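# Retract a sealant gun's rod by pressing its thumb plate

## Task

Slide the sealant gun's rod back as far as it will go. It only moves back while the little thumb plate on the rod, just behind the handle, is held pushed toward the gun's nozzle end. The gun must never enter or cross above the marked zones around either arm's base, or the task fails. At the end the gun has to lie on the table itself, not on another object, and the result must hold without the robot supporting it. Release the gun, move the grippers away, then declare the job finished by calling finished_scene, or it counts as failed.

## Robot and tools

Robot: two six-joint arms, left_arm and right_arm, each with a two-finger parallel gripper and a wrist camera. The names are labels only, not sides of a picture. Base poses in the scene frame: left_arm at (-0.011, +0.332, 0) m, quat_wxyz (+0.998, 0, 0, +0.066); right_arm at (+0.032, -0.368, 0) m, quat_wxyz (+1.000, 0, 0, -0.010).

Scene frame: origin on the table surface midway between the arms, +x pointing away from the robot over the table, +z up, left_arm on the +y side. A gripper's fingers extend along its own +z axis and separate along its y axis. The reported hand point sits between the finger pads, roughly 1 cm back from the tips; its printed value drifts from the truth, more so when the arm is stretched far.

execute_actions takes "actions", a list holding zero or one item, plus optional "pictures" (true/false; pictures come by default). An empty list only reports the current state. An action item is {"rows": [...], "steps": n}: 1 to 15 rows, steps 1 to 15 (default 15), each step lasting 1/30 s; each row drives one step and the final row repeats to fill the remaining steps. A wait item is {"steps": n} with n up to 300; it returns when n steps have elapsed since the previous result, time spent writing included. A refused call moves nothing.

Each row is one flat list of 14 numbers, all in [-1, 1], covering both arms even if one stays still: left_arm waist, shoulder, elbow, wrist pitch, wrist yaw, wrist roll, opening, then right_arm in the same seven-slot order. The six joint slots are offsets, not poses, in scaled units: 1.0 equals 1.202 rad (waist), 1.258 (shoulder), 1.238 (elbow), 2.073 (wrist pitch), 2.022 (wrist yaw and wrist roll). Every row's offset is measured from the joint angles printed in the most recent result that lists them; before any such result in this scene, and for the second or later call within one reply, it is measured from where the joints are when the action begins. Rows do not add up on one another. The opening slot is absolute: +1 fully open (0.094 m pad gap), -1 shut.

Joint ranges (rad), same order: waist -2.618 to 3.054, shoulder 0.000 to 3.142, elbow 0.000 to 3.142, wrist pitch -1.571 to 1.571, wrist yaw -1.571 to 1.571, wrist roll -2.094 to 2.094. A request more than 0.036 rad outside a range gets the call refused; true ends may differ by up to 0.036 either way. Targets past the true end are clipped there, and the result may say "joint sent to its limit" (possibly about an earlier action still running). Silence does not prove more travel exists.

Motion: each joint's target can lead its measured angle by at most 0.202 (waist), 0.258 (shoulder), 0.238 (elbow), 0.573 (wrist pitch), 0.522 (yaw, roll) rad per step, and targets that would shift a gripper over 70 mm from where it is get scaled down, so big moves need several actions. Sending all zeros is not a pause: it pulls joints back to the reference angles. Arms can sag under zero offsets; to hold a posture, send the correction to the desired angles in a reply's first call and zeros afterward, enlarging the correction if a joint still lags. Between calls the arms keep heading for the last row sent until everything has nearly stopped or a step is HELD; only a new action resumes travel, though fingers finish opening or closing.

Results: a state line `left_arm: …` | `right_arm: …` with end_effector_position (m) and end_effector_quat_wxyz in the scene frame. Joint positions and Joint velocities list, per arm, the six joints (rad, rad/s) then the pad gap (m, m/s). grip_measured is the finger opening on the command scale, each gripper offset by up to about 1 mm. To grip, command an opening below grip_measured: around 0.03 lower holds firmly, less holds lighter. Pads push about 50 to 62 N each, less on parts under 2 mm thick, with a brief hard spike at contact. "joint command not followed" means a clearance check altered or blocked joint targets on some steps; the rest of the row still ran. HELD marks steps where all or part of your row was not sent. MOTOR HOT appears from 75 °C; OVER-TEMPERATURE FAULT means an arm was halted (90 °C stops it for 10 s; at 100 °C it goes limp and falls). Holding loads for long heats motors, even while you think.

zoom_image: "camera" is one of cam_high, cam_low, cam_left_wrist, cam_right_wrist (all 504x504); "region" is [x0, y0, x1, y1] in that camera's pixels from its top-left, at most 504 by 504. It returns a closer view of the latest image. read_manual with optional "section" ("licences") returns licence text only. finished_scene takes "scene", the integer number of the current scene; it ends and grades that scene irreversibly. Ending a reply with no tool call also ends the work.

Avoid: arms striking or shoving each other, dropping or slamming objects, very hard pushes, knocking anything off the table, and moving the gun into or over the base zones. Loose items may occasionally get a short external nudge. The simulation keeps running while you compose replies, so keep them brief.

Each tool is called after "Emit:" as name([rows], argument=value, ...), one row to a line, values as JSON.

## Session

Emit:
execute_actions(actions=[])

Scene clock: 0.00 s of 4050.00 s.
left_arm: end_effector_position=(+0.4121, +0.5894, +0.1370) grip_measured=+1.000 end_effector_quat_wxyz=(+0.280, -0.537, +0.769, +0.203) | right_arm: end_effector_position=(+0.3912, -0.0132, +0.3232) grip_measured=+1.000 end_effector_quat_wxyz=(+0.054, +0.278, +0.868, +0.409)
Joint positions: left_arm=[ 0.232  1.991  1.649 -0.727 -0.521 -0.718  0.094] | right_arm=[ 0.677  1.931  2.207 -1.055 -0.349  1.423  0.094]
Joint velocities: left_arm=[ 0.022  0.002 -0.012 -0.022 -0.066 -0.066  0.   ] | right_arm=[-0.007 -0.007  0.007 -0.051 -0.022  0.037  0.   ]

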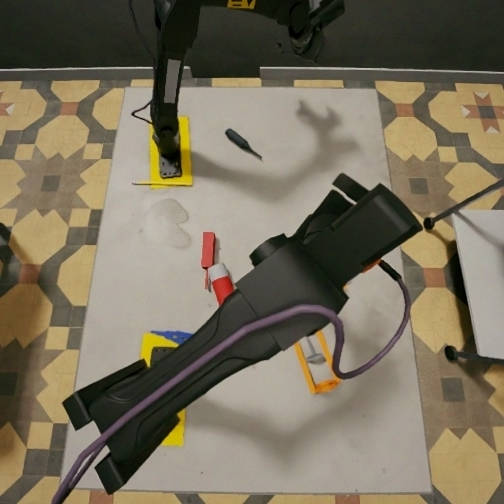

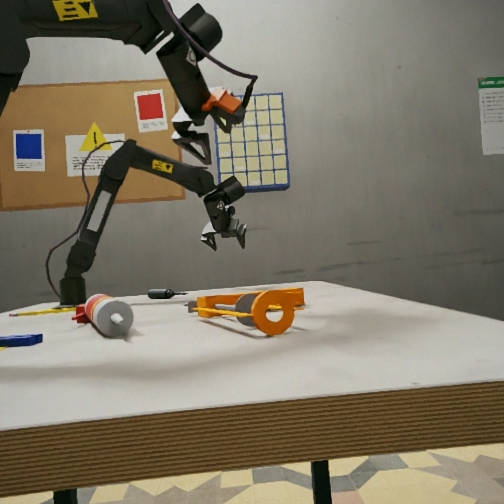

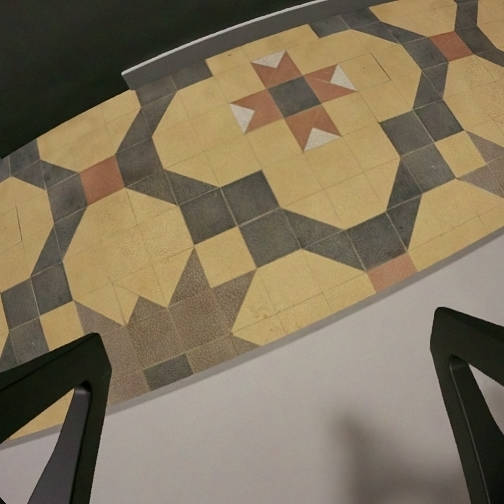

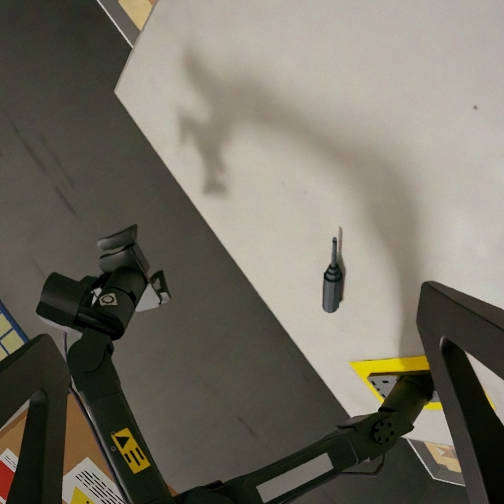

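Emit:
execute_actions([
  {"rows":[[0,0,0,0,0,0,1,-0.9,-0.2,-0.2,0,0.17,-0.7,1]]},
], pictures=false)

Emit:
execute_actions([
  {"steps":30},
])

Scene clock: 5.43 s of 4050.00 s.
left_arm: end_effector_position=(+0.4121, +0.5894, +0.1370) grip_measured=+1.000 end_effector_quat_wxyz=(+0.280, -0.537, +0.769, +0.203) | right_arm: end_effector_position=(+0.4844, -0.3384, +0.3354) grip_measured=+1.000 end_effector_quat_wxyz=(+0.376, +0.175, +0.902, +0.122)
Joint positions: left_arm=[ 0.232  1.991  1.649 -0.727 -0.521 -0.718  0.094] | right_arm=[ 0.062  1.705  1.989 -1.045 -0.058  0.45   0.094]
Joint velocities: left_arm=[ 0.012  0.002  0.002 -0.037  0.037  0.051  0.   ] | right_arm=[-1.59   0.007 -0.066 -0.066  0.168 -2.264  0.   ]
Steps of this call (steps 1 to 90: nothing new was sent; then 1.93 s passed at rest; steps 91 to 105: all 15 steps of this action). Readings (joint positions):
91: left_arm=[0.232 1.991 1.649 -0.727 -0.521 -0.718] | right_arm=[0.671 1.916 2.185 -1.043 -0.331 1.386]
92: left_arm=[0.232 1.991 1.649 -0.727 -0.521 -0.718] | right_arm=[0.658 1.887 2.139 -1.036 -0.302 1.333]
94: left_arm=[0.232 1.991 1.649 -0.727 -0.521 -0.718] | right_arm=[0.603 1.830 2.068 -1.045 -0.247 1.224]
98: left_arm=[0.232 1.991 1.649 -0.727 -0.521 -0.718] | right_arm=[0.435 1.747 2.008 -1.046 -0.152 0.974]
105: the state above

Scene clock: 6.43 s of 4050.00 s.
left_arm: end_effector_position=(+0.4121, +0.5894, +0.1370) grip_measured=+1.000 end_effector_quat_wxyz=(+0.280, -0.537, +0.769, +0.203) | right_arm: end_effector_position=(+0.4424, -0.5571, +0.3324) grip_measured=+1.000 end_effector_quat_wxyz=(+0.382, +0.205, +0.897, -0.081)
Joint positions: left_arm=[ 0.232  1.991  1.649 -0.727 -0.521 -0.718  0.094] | right_arm=[-0.413  1.699  1.976 -1.045 -0.     0.016  0.094]
Joint velocities: left_arm=[ 0.002  0.007 -0.002  0.022 -0.007  0.007  0.   ] | right_arm=[ 0.007 -0.007  0.007  0.007 -0.051 -0.037  0.   ]
Steps of this call (steps 1 to 30: the robot went on to your last target). Readings (joint positions):
1: left_arm=[0.232 1.991 1.649 -0.727 -0.521 -0.718] | right_arm=[0.004 1.705 1.986 -1.045 -0.051 0.379]
2: left_arm=[0.232 1.991 1.649 -0.727 -0.521 -0.718] | right_arm=[-0.053 1.705 1.983 -1.045 -0.045 0.319]
4: left_arm=[0.232 1.991 1.649 -0.727 -0.521 -0.718] | right_arm=[-0.170 1.705 1.979 -1.045 -0.036 0.227]
8: left_arm=[0.232 1.991 1.649 -0.727 -0.521 -0.718] | right_arm=[-0.387 1.705 1.976 -1.045 -0.013 0.108]
30: the state above

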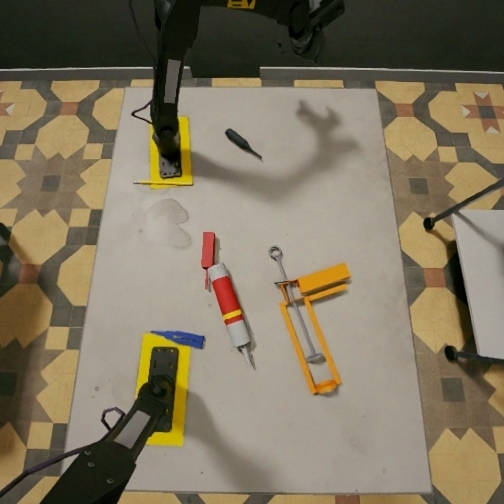

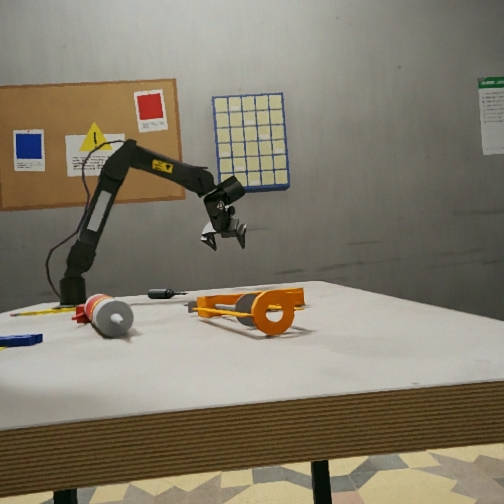

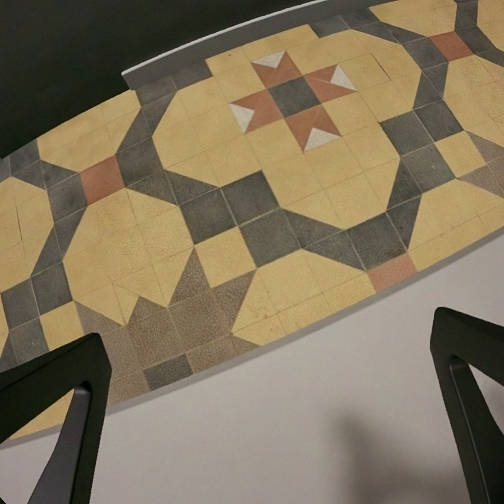

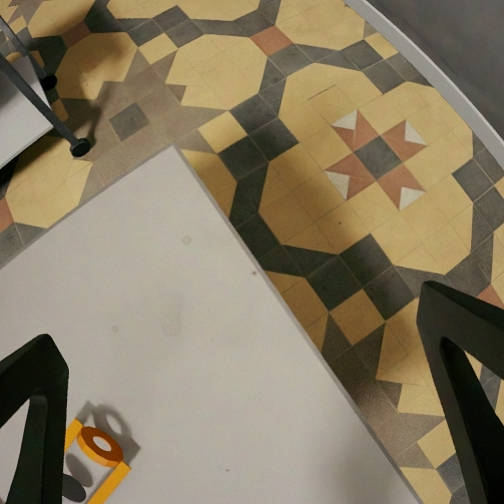

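Emit:
execute_actions([
  {"rows":[[-0.85,-0.32,-0.482,0.127,0.258,0.528,1,0.956,0.33,-0.048,-0.115,0,0.19,1]]},
], pictures=false)

Emit:
execute_actions([
  {"steps":40},
])

Scene clock: 28.37 s of 4050.00 s.
left_arm: end_effector_position=(+0.3922, +0.2705, +0.1084) grip_measured=+1.000 end_effector_quat_wxyz=(+0.282, +0.124, +0.951, +0.029) | right_arm: end_effector_position=(+0.4906, -0.3854, +0.1166) grip_measured=+1.000 end_effector_quat_wxyz=(+0.102, +0.172, +0.980, +0.010)
Joint positions: left_arm=[-0.326  1.61   1.108 -0.502 -0.09   0.092  0.094] | right_arm=[-0.015  2.116  1.938 -1.188  0.008  0.31   0.094]
Joint velocities: left_arm=[-1.59  -0.007 -0.603  0.007  0.359  1.341  0.   ] | right_arm=[ 1.223  0.501 -0.188 -0.315 -0.066  0.388  0.   ]
Steps of this call (steps 1 to 15: the robot went on to your last target; steps 16 to 90: nothing new was sent; then 18.43 s passed at rest; steps 91 to 105: all 15 steps of this action). Readings (joint positions):
91: left_arm=[0.226 1.977 1.631 -0.704 -0.493 -0.685] | right_arm=[-0.406 1.708 1.976 -1.051 0.003 0.037]
92: left_arm=[0.216 1.950 1.591 -0.675 -0.449 -0.637] | right_arm=[-0.393 1.718 1.976 -1.059 0.006 0.065]
94: left_arm=[0.168 1.877 1.507 -0.640 -0.367 -0.538] | right_arm=[-0.350 1.765 1.976 -1.082 0.007 0.116]
98: left_arm=[0.016 1.710 1.336 -0.571 -0.231 -0.313] | right_arm=[-0.250 1.905 1.976 -1.120 0.007 0.194]
105: the state above

Scene clock: 29.70 s of 4050.00 s.
left_arm: end_effector_position=(+0.3055, +0.0838, +0.0965) grip_measured=+1.000 end_effector_quat_wxyz=(+0.270, +0.465, +0.842, -0.046) | right_arm: end_effector_position=(+0.3595, -0.0817, +0.1013) grip_measured=+1.000 end_effector_quat_wxyz=(+0.037, -0.160, +0.986, +0.026)
Joint positions: left_arm=[-0.799  1.61   1.069 -0.476  0.004  0.341  0.094] | right_arm=[ 0.735  2.135  1.923 -1.27  -0.005  0.393  0.094]
Joint velocities: left_arm=[-0.027 -0.007 -0.002  0.022 -0.007 -0.022  0.   ] | right_arm=[-0.007 -0.002  0.002  0.037  0.022 -0.007  0.   ]
Steps of this call (steps 1 to 40: the robot went on to your last target). Readings (joint positions):
1: left_arm=[-0.384 1.610 1.091 -0.501 -0.077 0.134] | right_arm=[0.030 2.131 1.932 -1.198 0.008 0.322]
2: left_arm=[-0.444 1.610 1.079 -0.501 -0.066 0.170] | right_arm=[0.078 2.142 1.927 -1.208 0.008 0.333]
4: left_arm=[-0.570 1.610 1.070 -0.497 -0.048 0.225] | right_arm=[0.179 2.149 1.923 -1.222 0.007 0.349]
8: left_arm=[-0.788 1.610 1.069 -0.477 -0.012 0.294] | right_arm=[0.394 2.147 1.923 -1.231 0.005 0.370]
40: the state above

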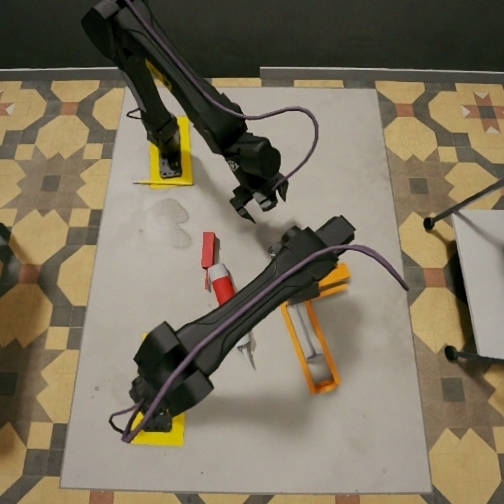

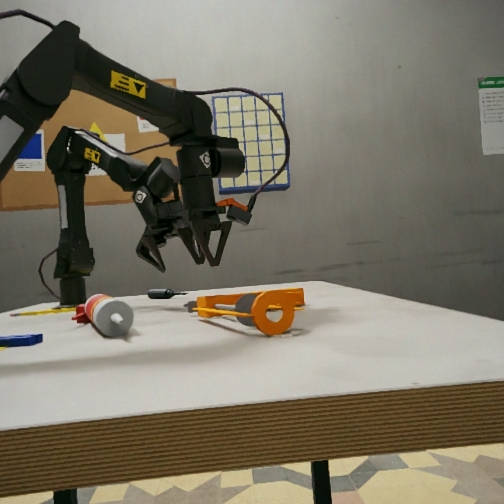

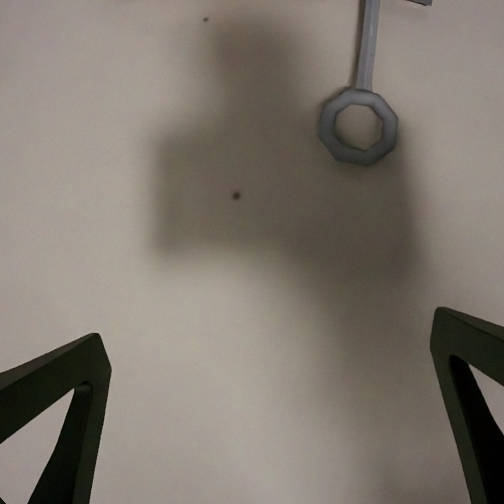

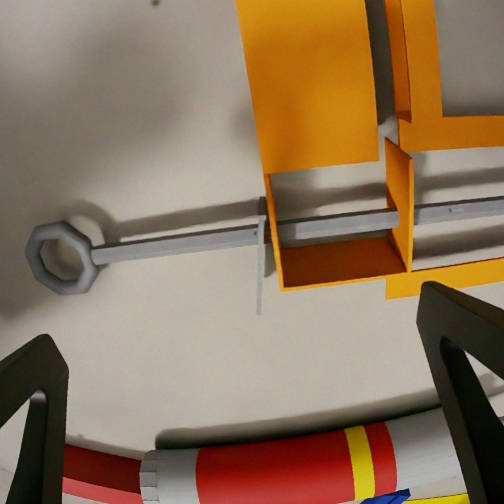

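Emit:
execute_actions([
  {"rows":[[-0.105,0,0,0,0,0,0.2,-0.018,0,-0.13,0.077,0,0,-0.1]]},
])

Scene clock: 39.50 s of 4050.00 s.
left_arm: end_effector_position=(+0.2697, +0.0440, +0.0965) grip_measured=+0.203 end_effector_quat_wxyz=(+0.266, +0.520, +0.809, -0.064) | right_arm: end_effector_position=(+0.3588, -0.0891, +0.0559) grip_measured=-0.098 end_effector_quat_wxyz=(+0.026, -0.154, +0.988, +0.019)
Joint positions: left_arm=[-0.932  1.61   1.069 -0.476  0.005  0.341  0.057] | right_arm=[ 0.723  2.151  1.769 -1.125 -0.005  0.393  0.042]
Joint velocities: left_arm=[-0.012 -0.002 -0.007 -0.095 -0.051 -0.007 -0.   ] | right_arm=[-0.002  0.007  0.002  0.022  0.051  0.066  0.001]
Steps of this call (steps 1 to 15: the robot went on to your last target; steps 16 to 90: nothing new was sent; then 6.30 s passed at rest; steps 91 to 105: all 15 steps of this action). Readings (joint positions):
91: left_arm=[-0.810 1.610 1.069 -0.476 -0.002 0.341] | right_arm=[0.735 2.131 1.901 -1.245 -0.005 0.393]
92: left_arm=[-0.832 1.610 1.069 -0.476 -0.008 0.341] | right_arm=[0.733 2.121 1.863 -1.209 -0.005 0.393]
94: left_arm=[-0.893 1.610 1.069 -0.476 -0.005 0.341] | right_arm=[0.730 2.125 1.807 -1.178 -0.005 0.393]
98: left_arm=[-0.933 1.610 1.069 -0.476 0.005 0.341] | right_arm=[0.723 2.150 1.770 -1.152 -0.005 0.393]
105: the state above

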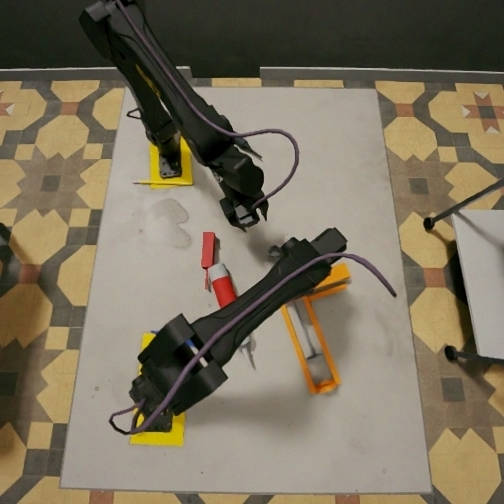

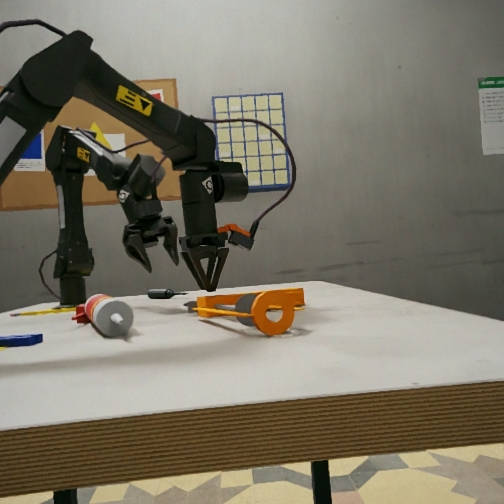

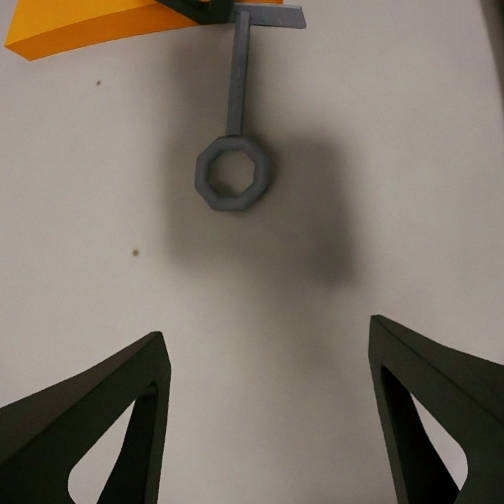

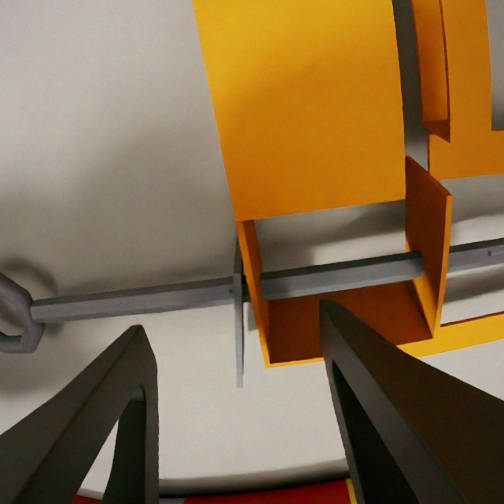

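Emit:
execute_actions([
  {"rows":[[0.012,0.1,0.2,0,0,0,-0.2,0,0,-0.05,0.03,0,0,-0.1],[0.012,0.1,0.2,0,0,0,-0.2,0,0,-0.05,0.03,0,0,-0.1],[0.012,0.2,0.2,0.04,0,0,-0.2,0,0,-0.05,0.03,0,0,-0.1],[0.012,0.2,0.2,0.04,0,0,-0.2,0,0,-0.05,0.03,0,0,-0.1],[0.012,0.2,0.2,0.04,0,0,-0.2,0,0,-0.05,0.03,0,0,-0.1],[0.012,0.29,0.2,0.077,0,0,-0.2,0,0,-0.05,0.03,0,0,-0.1],[0.012,0.29,0.2,0.077,0,0,-0.2,0,0,-0.05,0.03,0,0,-0.1],[0.012,0.29,0.2,0.077,0,0,-0.2,0,0,-0.05,0.03,0,0,-0.1],[0.012,0.29,0.2,0.077,0,0,-0.2,0,0,-0.05,0.03,0,0,-0.97]]},
], pictures=false)

Emit:
execute_actions([
  {"steps":12},
])

Scene clock: 50.33 s of 4050.00 s.
left_arm: end_effector_position=(+0.3297, -0.0177, +0.0396) grip_measured=-0.197 end_effector_quat_wxyz=(+0.264, +0.520, +0.810, -0.064) | right_arm: end_effector_position=(+0.3577, -0.0906, +0.0431) grip_measured=-0.963 end_effector_quat_wxyz=(+0.026, -0.154, +0.988, +0.018)
Joint positions: left_arm=[-0.932  2.     1.32  -0.34   0.005  0.341  0.038] | right_arm=[ 0.723  2.153  1.721 -1.076 -0.003  0.393  0.002]
Joint velocities: left_arm=[-0.027 -0.115 -0.007  0.125  0.051 -0.066  0.   ] | right_arm=[ 0.007  0.002 -0.007 -0.095  0.007 -0.051 -0.   ]
Steps of this call (steps 1 to 15: the robot went on to your last target; steps 16 to 90: nothing new was sent; then 7.33 s passed at rest; steps 91 to 105: all 15 steps of this action). Readings (joint positions):
91: left_arm=[-0.932 1.625 1.096 -0.498 0.005 0.341] | right_arm=[0.723 2.150 1.763 -1.112 -0.005 0.393]
92: left_arm=[-0.932 1.663 1.154 -0.519 0.005 0.341] | right_arm=[0.723 2.150 1.753 -1.101 -0.005 0.393]
94: left_arm=[-0.932 1.760 1.265 -0.469 0.005 0.341] | right_arm=[0.723 2.151 1.733 -1.089 -0.005 0.393]
98: left_arm=[-0.932 1.913 1.320 -0.349 0.005 0.341] | right_arm=[0.723 2.153 1.721 -1.085 -0.005 0.393]
105: the state above

Scene clock: 50.73 s of 4050.00 s.
left_arm: end_effector_position=(+0.3316, -0.0197, +0.0454) grip_measured=-0.197 end_effector_quat_wxyz=(+0.273, +0.519, +0.807, -0.066) | right_arm: end_effector_position=(+0.3578, -0.0905, +0.0431) grip_measured=-0.963 end_effector_quat_wxyz=(+0.026, -0.154, +0.988, +0.018)
Joint positions: left_arm=[-0.932  1.99   1.32  -0.33   0.005  0.341  0.038] | right_arm=[ 0.723  2.153  1.721 -1.076 -0.003  0.393  0.002]
Joint velocities: left_arm=[-0.002  0.007 -0.012  0.007 -0.007  0.037  0.   ] | right_arm=[ 0.007 -0.007  0.007  0.051  0.037 -0.037 -0.   ]
Steps of this call (steps 1 to 12: the robot went on to your last target). Readings (joint positions):
1: left_arm=[-0.932 1.996 1.320 -0.338 0.005 0.341] | right_arm=[0.723 2.153 1.721 -1.076 -0.003 0.393]
2: left_arm=[-0.932 1.993 1.320 -0.336 0.005 0.341] | right_arm=[0.723 2.153 1.721 -1.076 -0.003 0.393]
4: left_arm=[-0.932 1.990 1.320 -0.332 0.005 0.341] | right_arm=[0.723 2.153 1.721 -1.076 -0.003 0.393]
8: left_arm=[-0.932 1.990 1.320 -0.330 0.005 0.341] | right_arm=[0.723 2.153 1.721 -1.076 -0.003 0.393]
12: the state above

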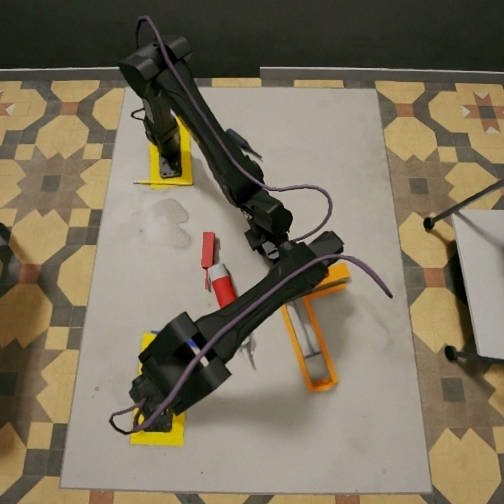

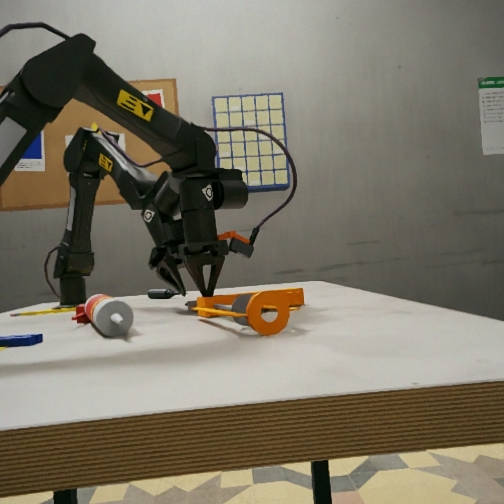

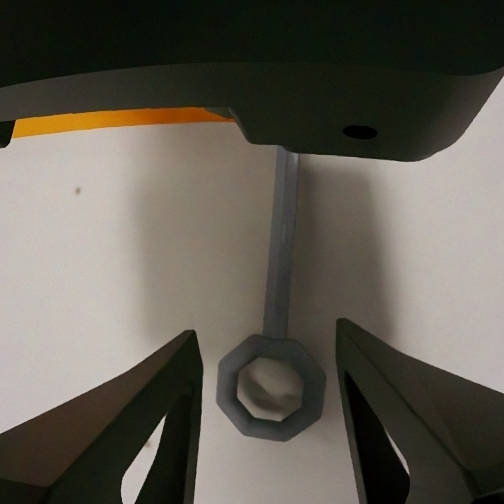

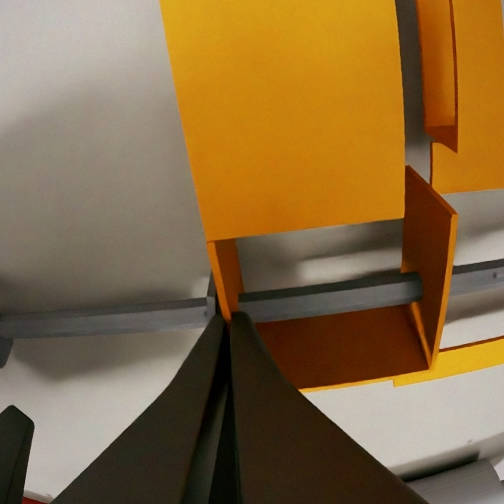

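Emit:
execute_actions([
  {"rows":[[0,0,0,0,0,0,-0.2,0,0,0,0,0,0,-0.3],[0,0,0,0,0,0,-0.2,0,0,0,0,0,0,-0.3],[0,0,0,0,0,0,-0.2,0,0,0,0,0,0,-0.3],[0,0,0,0,0,0,-0.2,0,0,0.01,-0.02,0,0,-0.3],[0,0,0,0,0,0,-0.2,0,0,0.01,-0.02,0,0,-0.3],[0,0,0,0,0,0,-0.2,0,0,0.01,-0.02,0,0,-0.3],[0,0,0,0,0,0,-0.2,0,0,0.01,-0.02,0,0,-0.3],[0,0,-0.06,0.02,0,0,-0.2,0,0,-0.045,0,0,0,-0.3]]},
])

Scene clock: 63.13 s of 4050.00 s.
left_arm: end_effector_position=(+0.3215, -0.0093, +0.0272) grip_measured=-0.197 end_effector_quat_wxyz=(+0.257, +0.521, +0.811, -0.062) | right_arm: end_effector_position=(+0.3515, -0.0960, +0.0360) grip_measured=-0.302 end_effector_quat_wxyz=(+0.015, -0.154, +0.988, +0.010)
Joint positions: left_arm=[-0.932  1.989  1.258 -0.304  0.005  0.341  0.038] | right_arm=[ 0.723  2.153  1.694 -1.076 -0.002  0.392  0.033]
Joint velocities: left_arm=[-0.012 -0.007  0.017  0.051  0.051 -0.037  0.001] | right_arm=[ 0.002 -0.012  0.002  0.007 -0.022 -0.037 -0.001]
Steps of this call (steps 1 to 30: the robot went on to your last target; steps 31 to 90: nothing new was sent; then 8.90 s passed at rest; steps 91 to 105: all 15 steps of this action). Readings (joint positions):
91: left_arm=[-0.932 1.990 1.320 -0.330 0.005 0.341] | right_arm=[0.723 2.153 1.721 -1.076 -0.003 0.393]
92: left_arm=[-0.932 1.990 1.320 -0.330 0.005 0.341] | right_arm=[0.723 2.153 1.721 -1.076 -0.003 0.393]
94: left_arm=[-0.932 1.990 1.320 -0.330 0.005 0.341] | right_arm=[0.723 2.153 1.721 -1.078 -0.003 0.393]
98: left_arm=[-0.932 1.990 1.313 -0.322 0.005 0.341] | right_arm=[0.723 2.153 1.716 -1.089 -0.003 0.393]
105: the state above

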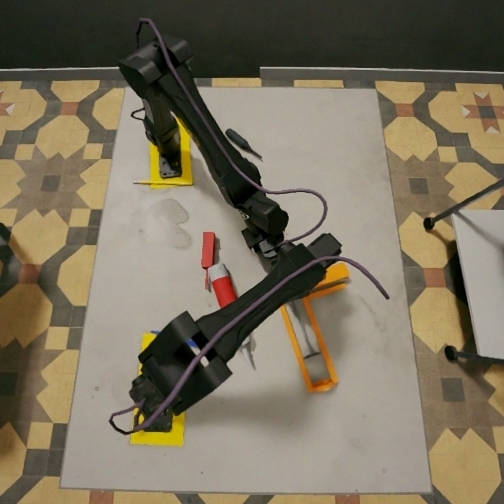

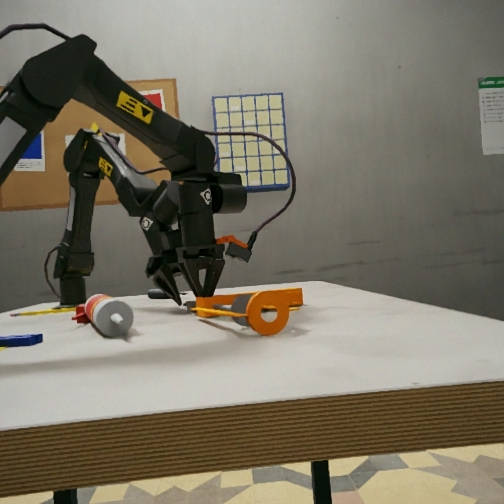

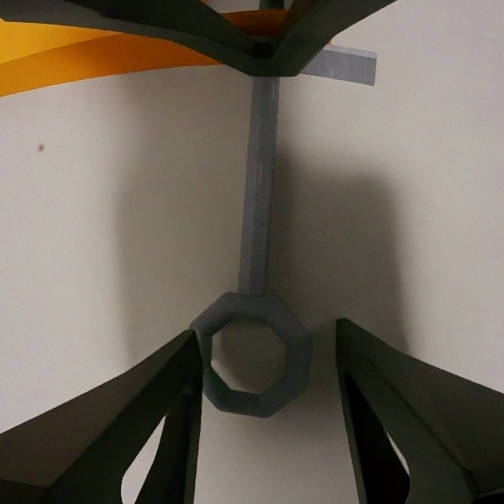

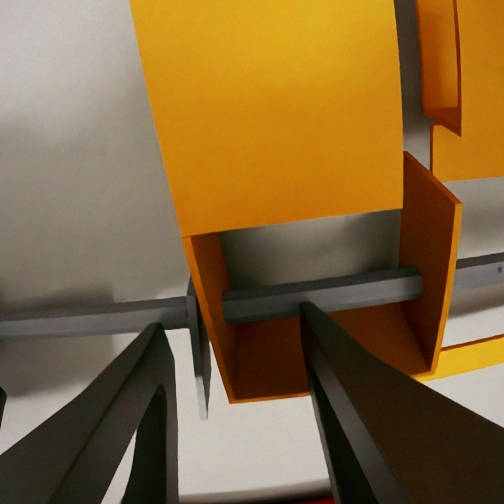

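Emit:
execute_actions([
  {"rows":[[0.015,0,0.09,0,0,0,-0.2,0,0,-0.01,0,0,0,-0.97],[0.015,0,0.09,0,0,0,-0.2,0,0,-0.01,0,0,0,-0.97],[0.015,0,0.09,0,0,0,-0.2,0,0,-0.01,0,0,0,-0.97],[0.015,0,0.09,0,0,0,-0.2,0,0,-0.01,0,0,0,-0.97],[0.015,0,0.09,0,0,0,-0.2,0,0,-0.01,0,0,0,-0.97],[0.015,0.03,0.09,0,0,0,-0.2,0,0,-0.01,0,0,0,-0.97],[0.015,0.03,0.09,0,0,0,-0.2,0,0,-0.01,0,0,0,-0.97],[0.015,0.065,0.09,-0.015,0,0,-0.2,0,0,-0.01,0,0,0,-0.97]]},
])

Scene clock: 74.77 s of 4050.00 s.
left_arm: end_effector_position=(+0.3411, -0.0252, +0.0263) grip_measured=-0.197 end_effector_quat_wxyz=(+0.267, +0.516, +0.811, -0.067) | right_arm: end_effector_position=(+0.3518, -0.0954, +0.0359) grip_measured=-0.918 end_effector_quat_wxyz=(+0.016, -0.156, +0.988, +0.010)
Joint positions: left_arm=[-0.924  2.064  1.356 -0.306  0.011  0.339  0.038] | right_arm=[ 0.724  2.153  1.694 -1.073 -0.     0.39   0.004]
Joint velocities: left_arm=[-0.007 -0.007  0.007 -0.007  0.051  0.037  0.   ] | right_arm=[-0.002 -0.002 -0.012 -0.095 -0.037  0.066 -0.   ]
Steps of this call (steps 1 to 15: the robot went on to your last target; steps 16 to 90: nothing new was sent; then 8.13 s passed at rest; steps 91 to 105: all 15 steps of this action). Readings (joint positions):
91: left_arm=[-0.932 1.990 1.266 -0.309 0.005 0.341] | right_arm=[0.723 2.153 1.694 -1.076 -0.002 0.392]
92: left_arm=[-0.931 1.995 1.284 -0.316 0.005 0.341] | right_arm=[0.723 2.153 1.694 -1.074 -0.009 0.393]
94: left_arm=[-0.928 1.997 1.318 -0.315 0.005 0.341] | right_arm=[0.724 2.153 1.694 -1.073 -0.004 0.388]
98: left_arm=[-0.925 2.004 1.351 -0.301 0.005 0.341] | right_arm=[0.724 2.153 1.694 -1.073 -0.005 0.390]
105: the state above

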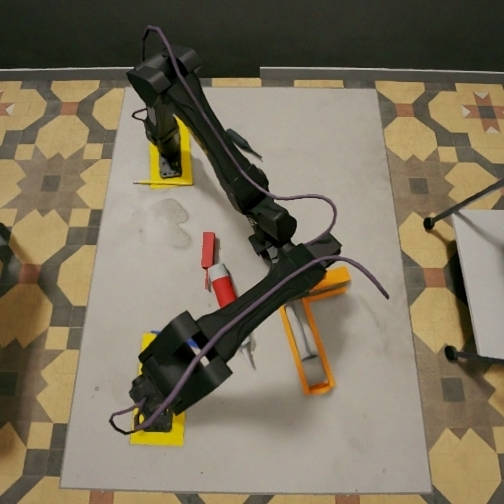

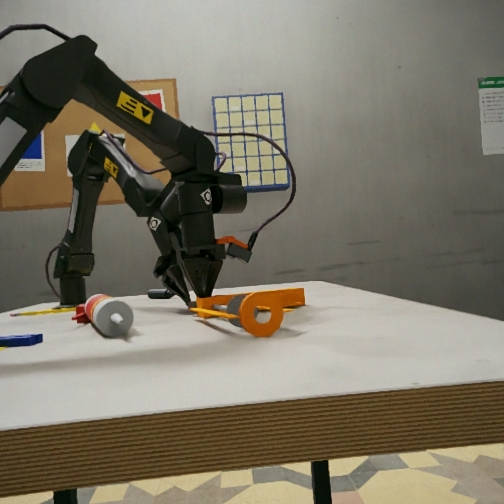

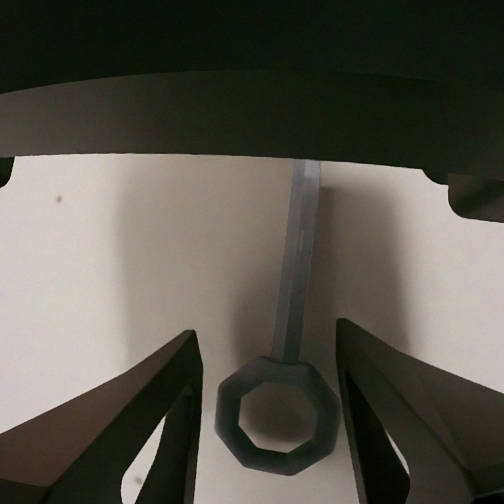

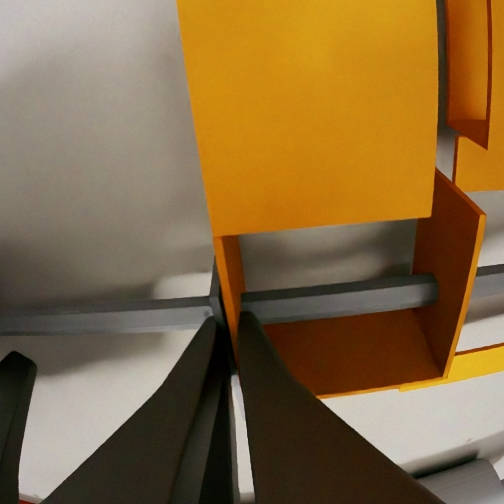

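Emit:
execute_actions([
  {"rows":[[0,0,-0.008,0,0,0,-0.92,0,0,0,0,0,0,-0.97]]},
])

Scene clock: 79.10 s of 4050.00 s.
left_arm: end_effector_position=(+0.3396, -0.0283, +0.0270) grip_measured=-0.916 end_effector_quat_wxyz=(+0.268, +0.518, +0.809, -0.074) | right_arm: end_effector_position=(+0.3531, -0.0942, +0.0360) grip_measured=-0.918 end_effector_quat_wxyz=(+0.019, -0.155, +0.988, +0.012)
Joint positions: left_arm=[-0.926  2.064  1.356 -0.301  0.024  0.339  0.004] | right_arm=[ 0.724  2.153  1.694 -1.067 -0.001  0.393  0.004]
Joint velocities: left_arm=[-0.017  0.007 -0.012 -0.022 -0.022 -0.037 -0.001] | right_arm=[-0.012 -0.012  0.007 -0.022  0.022 -0.051 -0.001]
Steps of this call (steps 1 to 15: the robot went on to your last target; steps 16 to 90: nothing new was sent; then 0.83 s passed at rest; steps 91 to 105: all 15 steps of this action). Readings (joint positions):
91: left_arm=[-0.924 2.064 1.356 -0.305 0.012 0.339] | right_arm=[0.724 2.153 1.694 -1.073 0.000 0.390]
92: left_arm=[-0.924 2.064 1.356 -0.305 0.016 0.338] | right_arm=[0.724 2.153 1.694 -1.072 -0.000 0.390]
94: left_arm=[-0.926 2.064 1.356 -0.301 0.023 0.339] | right_arm=[0.724 2.153 1.694 -1.067 -0.002 0.393]
98: left_arm=[-0.926 2.064 1.356 -0.301 0.024 0.339] | right_arm=[0.724 2.153 1.694 -1.067 -0.001 0.393]
105: the state above

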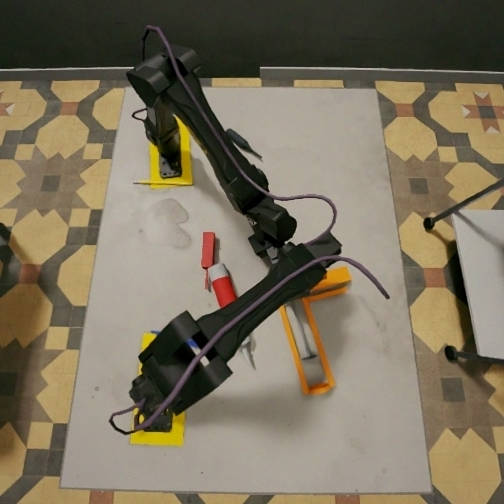

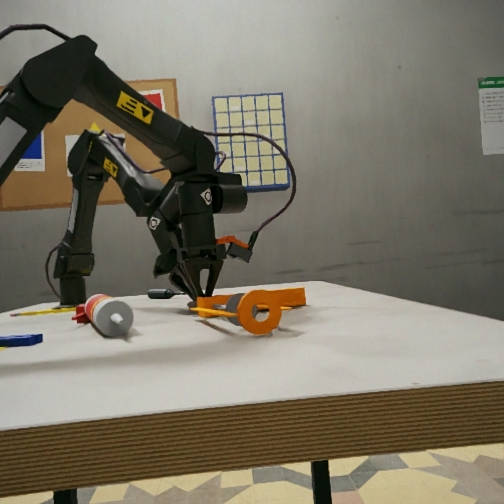

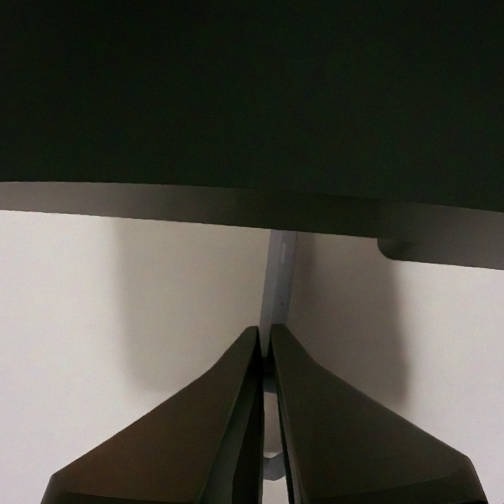

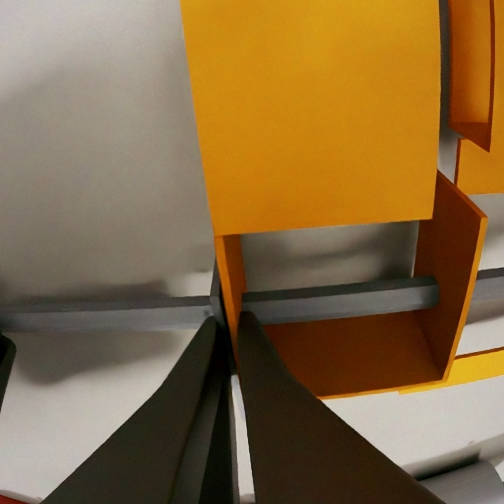

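Emit:
execute_actions([
  {"rows":[[0,0,0,0,0,0,-0.5,0,0,0,0,0,0,-0.97],[0,0,0,0,0,0,-0.5,0,0,0,0,0,0,-0.97],[0,0,0,0,0,0,-0.5,0,0,0,0,0,0,-0.97],[0,0,-0.025,0.012,0,0,-0.5,0,0,0,0,0,0,-0.97],[0,0,-0.025,0.012,0,0,-0.5,0,0,0,0,0,0,-0.97],[0,0,-0.025,0.012,0,0,-0.5,0,0,0,0,0,0,-0.97],[0,0,-0.025,0.012,0,0,-0.5,0,0,0,0,0,0,-0.97],[0,0,-0.025,0.012,0,0,-0.5,0,0,0,0,0,0,-0.97],[0,0,-0.025,0.012,0,0,-0.5,0,0,0,0,0,0,-0.97],[0,0,-0.025,0.012,0,0,-0.92,0,0,0,0,0,0,-0.97]]},
])

Scene clock: 86.80 s of 4050.00 s.
left_arm: end_effector_position=(+0.3403, -0.0302, +0.0275) grip_measured=-0.916 end_effector_quat_wxyz=(+0.274, +0.518, +0.807, -0.077) | right_arm: end_effector_position=(+0.3536, -0.0943, +0.0360) grip_measured=-0.918 end_effector_quat_wxyz=(+0.020, -0.154, +0.988, +0.011)
Joint positions: left_arm=[-0.926  2.063  1.348 -0.28   0.029  0.339  0.004] | right_arm=[ 0.724  2.153  1.694 -1.065  0.001  0.394  0.004]
Joint velocities: left_arm=[-0.002  0.007 -0.007 -0.022  0.007 -0.066  0.   ] | right_arm=[-0.017  0.007  0.027 -0.022  0.007  0.051 -0.001]
Steps of this call (steps 1 to 15: the robot went on to your last target; steps 16 to 90: nothing new was sent; then 4.20 s passed at rest; steps 91 to 105: all 15 steps of this action). Readings (joint positions):
91: left_arm=[-0.926 2.064 1.356 -0.300 0.025 0.339] | right_arm=[0.724 2.153 1.694 -1.067 -0.001 0.394]
92: left_arm=[-0.926 2.064 1.356 -0.299 0.025 0.339] | right_arm=[0.724 2.153 1.694 -1.067 -0.000 0.394]
94: left_arm=[-0.926 2.064 1.355 -0.298 0.025 0.339] | right_arm=[0.724 2.153 1.694 -1.067 -0.000 0.394]
98: left_arm=[-0.926 2.064 1.348 -0.289 0.025 0.338] | right_arm=[0.724 2.153 1.694 -1.067 -0.000 0.394]
105: the state above

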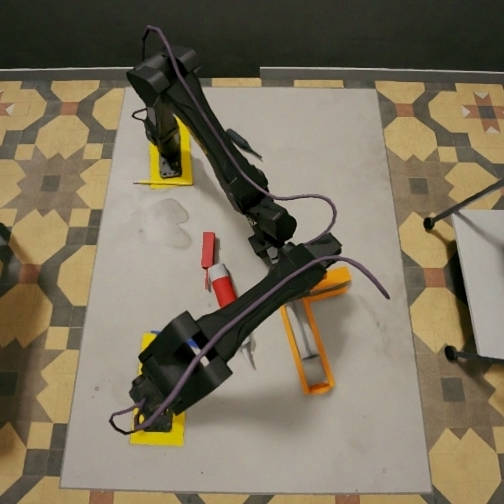

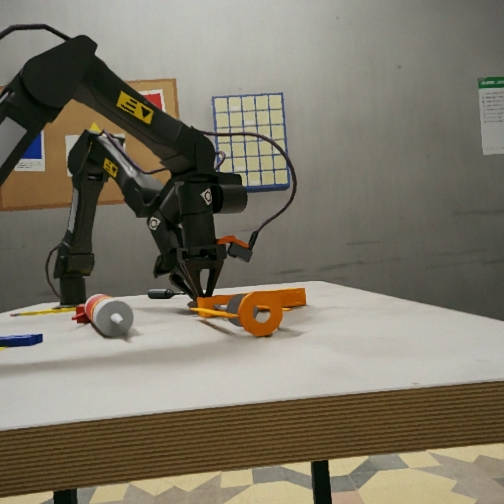

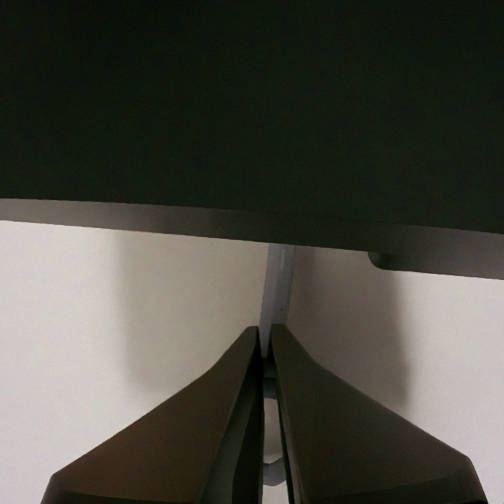

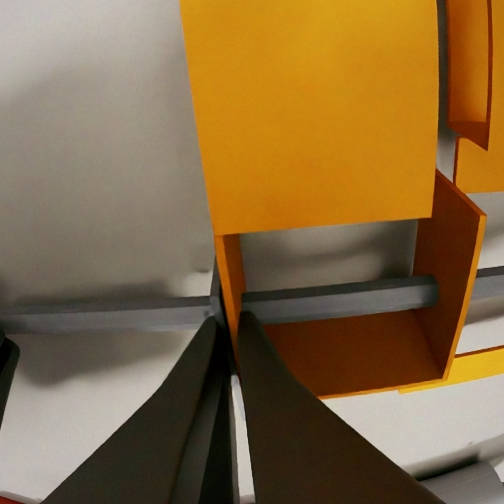

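Emit:
execute_actions([
  {"rows":[[0,0,0,0,0,0,-0.4,0,0,0,0,0,0,-0.97],[0,0,0,0,0,0,-0.4,0,0,0,0,0,0,-0.97],[0,0,0,0,0,0,-0.4,0,0,0,0,0,0,-0.97],[0,0,-0.045,0.012,0,0,-0.4,0,0,0,0,0,0,-0.97],[0,0,-0.045,0.012,0,0,-0.4,0,0,0,0,0,0,-0.97],[0,0,-0.045,0.012,0,0,-0.4,0,0,0,0,0,0,-0.97],[0,0,-0.045,0.012,0,0,-0.4,0,0,0,0,0,0,-0.97],[0,0,-0.045,0.012,0,0,-0.4,0,0,0,0,0,0,-0.97],[0,0,-0.045,0.012,0,0,-0.4,0,0,0,0,0,0,-0.97],[0,0,-0.045,0.012,0,0,-0.92,0,0,0,0,0,0,-0.97]]},
])

Scene clock: 96.33 s of 4050.00 s.
left_arm: end_effector_position=(+0.3404, -0.0313, +0.0258) grip_measured=-0.916 end_effector_quat_wxyz=(+0.282, +0.517, +0.804, -0.081) | right_arm: end_effector_position=(+0.3541, -0.0944, +0.0360) grip_measured=-0.918 end_effector_quat_wxyz=(+0.021, -0.154, +0.988, +0.011)
Joint positions: left_arm=[-0.926  2.061  1.324 -0.239  0.033  0.339  0.004] | right_arm=[ 0.724  2.153  1.694 -1.064  0.004  0.395  0.004]
Joint velocities: left_arm=[-0.002  0.012 -0.007  0.007  0.022 -0.007 -0.002] | right_arm=[ 0.002 -0.017 -0.002 -0.051 -0.007  0.022  0.   ]
Steps of this call (steps 1 to 15: the robot went on to your last target; steps 16 to 90: nothing new was sent; then 6.03 s passed at rest; steps 91 to 105: all 15 steps of this action). Readings (joint positions):
91: left_arm=[-0.926 2.063 1.348 -0.279 0.029 0.339] | right_arm=[0.724 2.153 1.694 -1.065 0.002 0.394]
92: left_arm=[-0.926 2.063 1.348 -0.278 0.029 0.339] | right_arm=[0.724 2.153 1.694 -1.065 0.002 0.394]
94: left_arm=[-0.926 2.063 1.344 -0.274 0.029 0.339] | right_arm=[0.724 2.153 1.694 -1.065 0.002 0.394]
98: left_arm=[-0.926 2.062 1.327 -0.250 0.032 0.337] | right_arm=[0.724 2.153 1.694 -1.065 0.003 0.395]
105: the state above

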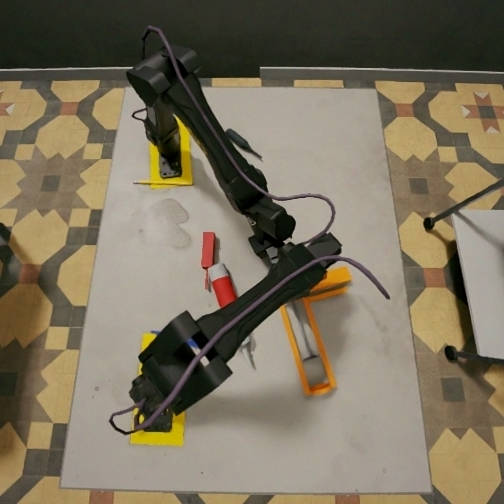

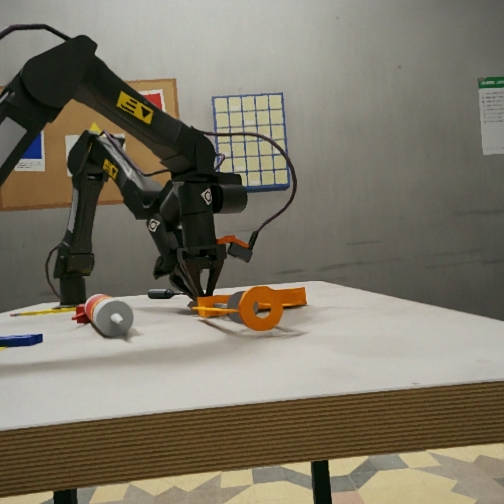

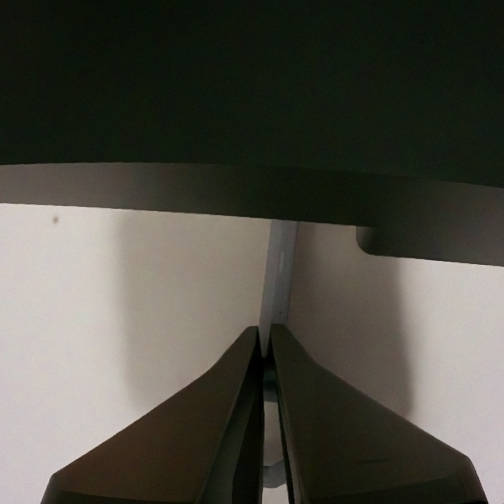

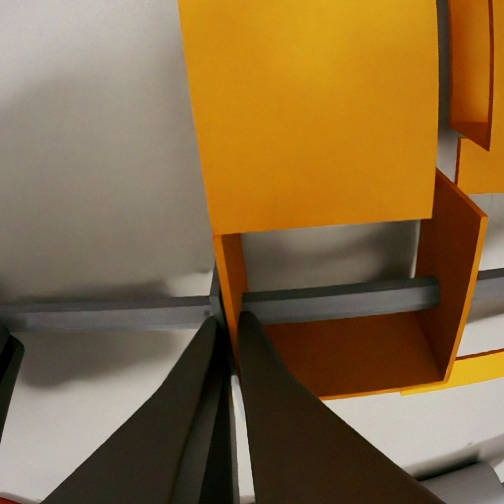

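Emit:
execute_actions([
  {"rows":[[0,0,0,0,0,0,-1,0,0,0,0,0,0,-0.97],[0,0,0,0,0,0,-1,0,0,0,0,0,0,-0.97],[0,0,0,0,0,0,-1,0,0,0,0,0,0,-0.97],[0.008,-0.024,-0.038,0.008,0,0,-1,0,0,0,0,0,0,-0.97],[0.008,-0.024,-0.038,0.008,0,0,-1,0,0,0,0,0,0,-0.97],[0.015,-0.048,-0.076,0.016,0,0,-1,0,0,0,0,0,0,-0.97],[0.015,-0.048,-0.076,0.016,0,0,-1,0,0,0,0,0,0,-0.97],[0.022,-0.072,-0.114,0.025,0,0,-1,0,0,0,0,0,0,-0.97],[0.022,-0.072,-0.114,0.025,0,0,-1,0,0,0,0,0,0,-0.97],[0.03,-0.096,-0.152,0.033,0,0,-1,0,0,0,0,0,0,-0.97]]},
])

Scene clock: 106.93 s of 4050.00 s.
left_arm: end_effector_position=(+0.3280, -0.0000, +0.0276) grip_measured=-0.990 end_effector_quat_wxyz=(+0.287, +0.505, +0.810, -0.079) | right_arm: end_effector_position=(+0.3537, -0.0941, +0.0360) grip_measured=-0.918 end_effector_quat_wxyz=(+0.020, -0.154, +0.988, +0.012)
Joint positions: left_arm=[-0.898  1.951  1.162 -0.178  0.034  0.339  0.   ] | right_arm=[ 0.724  2.153  1.694 -1.064  0.001  0.395  0.004]
Joint velocities: left_arm=[ 0.032 -0.002 -0.007  0.066 -0.022  0.007  0.001] | right_arm=[-0.012  0.002  0.012 -0.066  0.022  0.022 -0.   ]
Steps of this call (steps 1 to 15: the robot went on to your last target; steps 16 to 90: nothing new was sent; then 7.10 s passed at rest; steps 91 to 105: all 15 steps of this action). Readings (joint positions):
91: left_arm=[-0.926 2.059 1.324 -0.238 0.033 0.339] | right_arm=[0.724 2.153 1.694 -1.064 0.005 0.395]
92: left_arm=[-0.926 2.059 1.324 -0.235 0.033 0.339] | right_arm=[0.724 2.153 1.694 -1.064 0.006 0.395]
94: left_arm=[-0.926 2.056 1.322 -0.230 0.033 0.339] | right_arm=[0.724 2.153 1.694 -1.064 0.006 0.395]
98: left_arm=[-0.922 2.017 1.263 -0.205 0.033 0.339] | right_arm=[0.724 2.153 1.694 -1.064 0.006 0.395]
105: the state above

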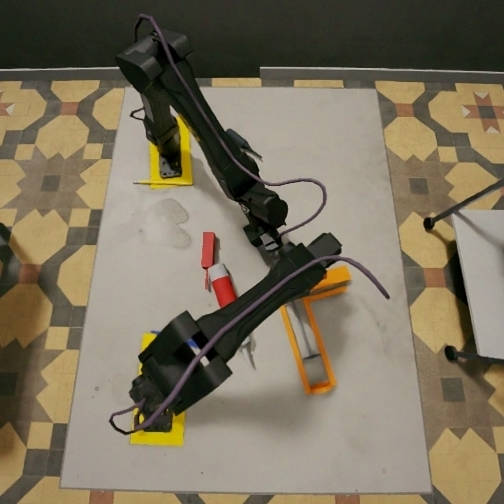

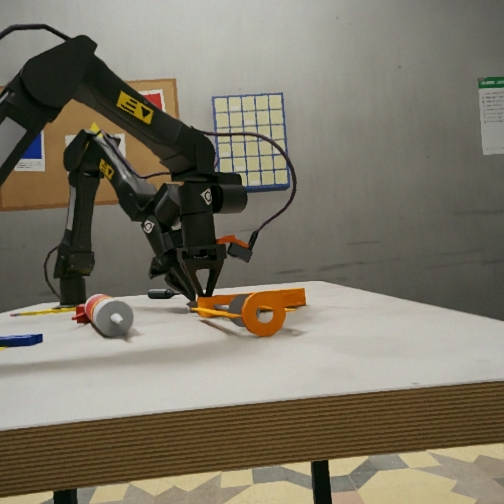

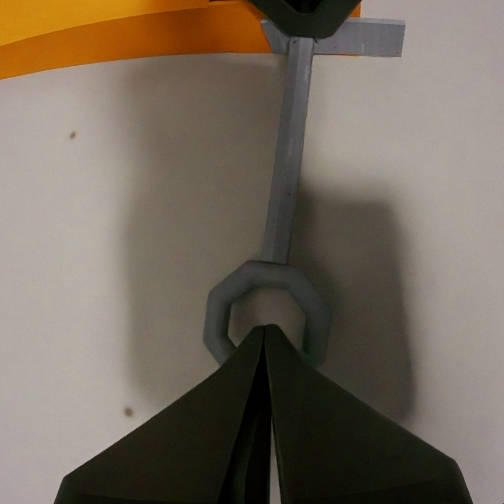

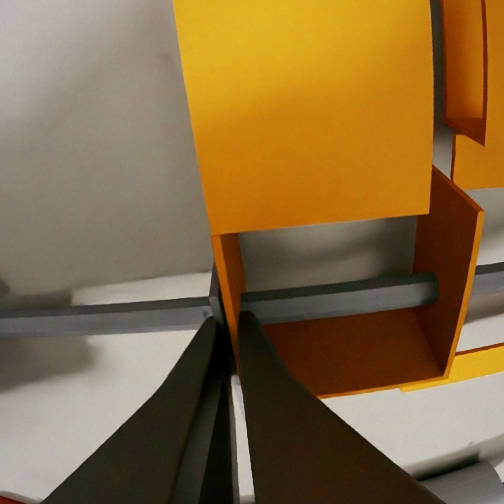

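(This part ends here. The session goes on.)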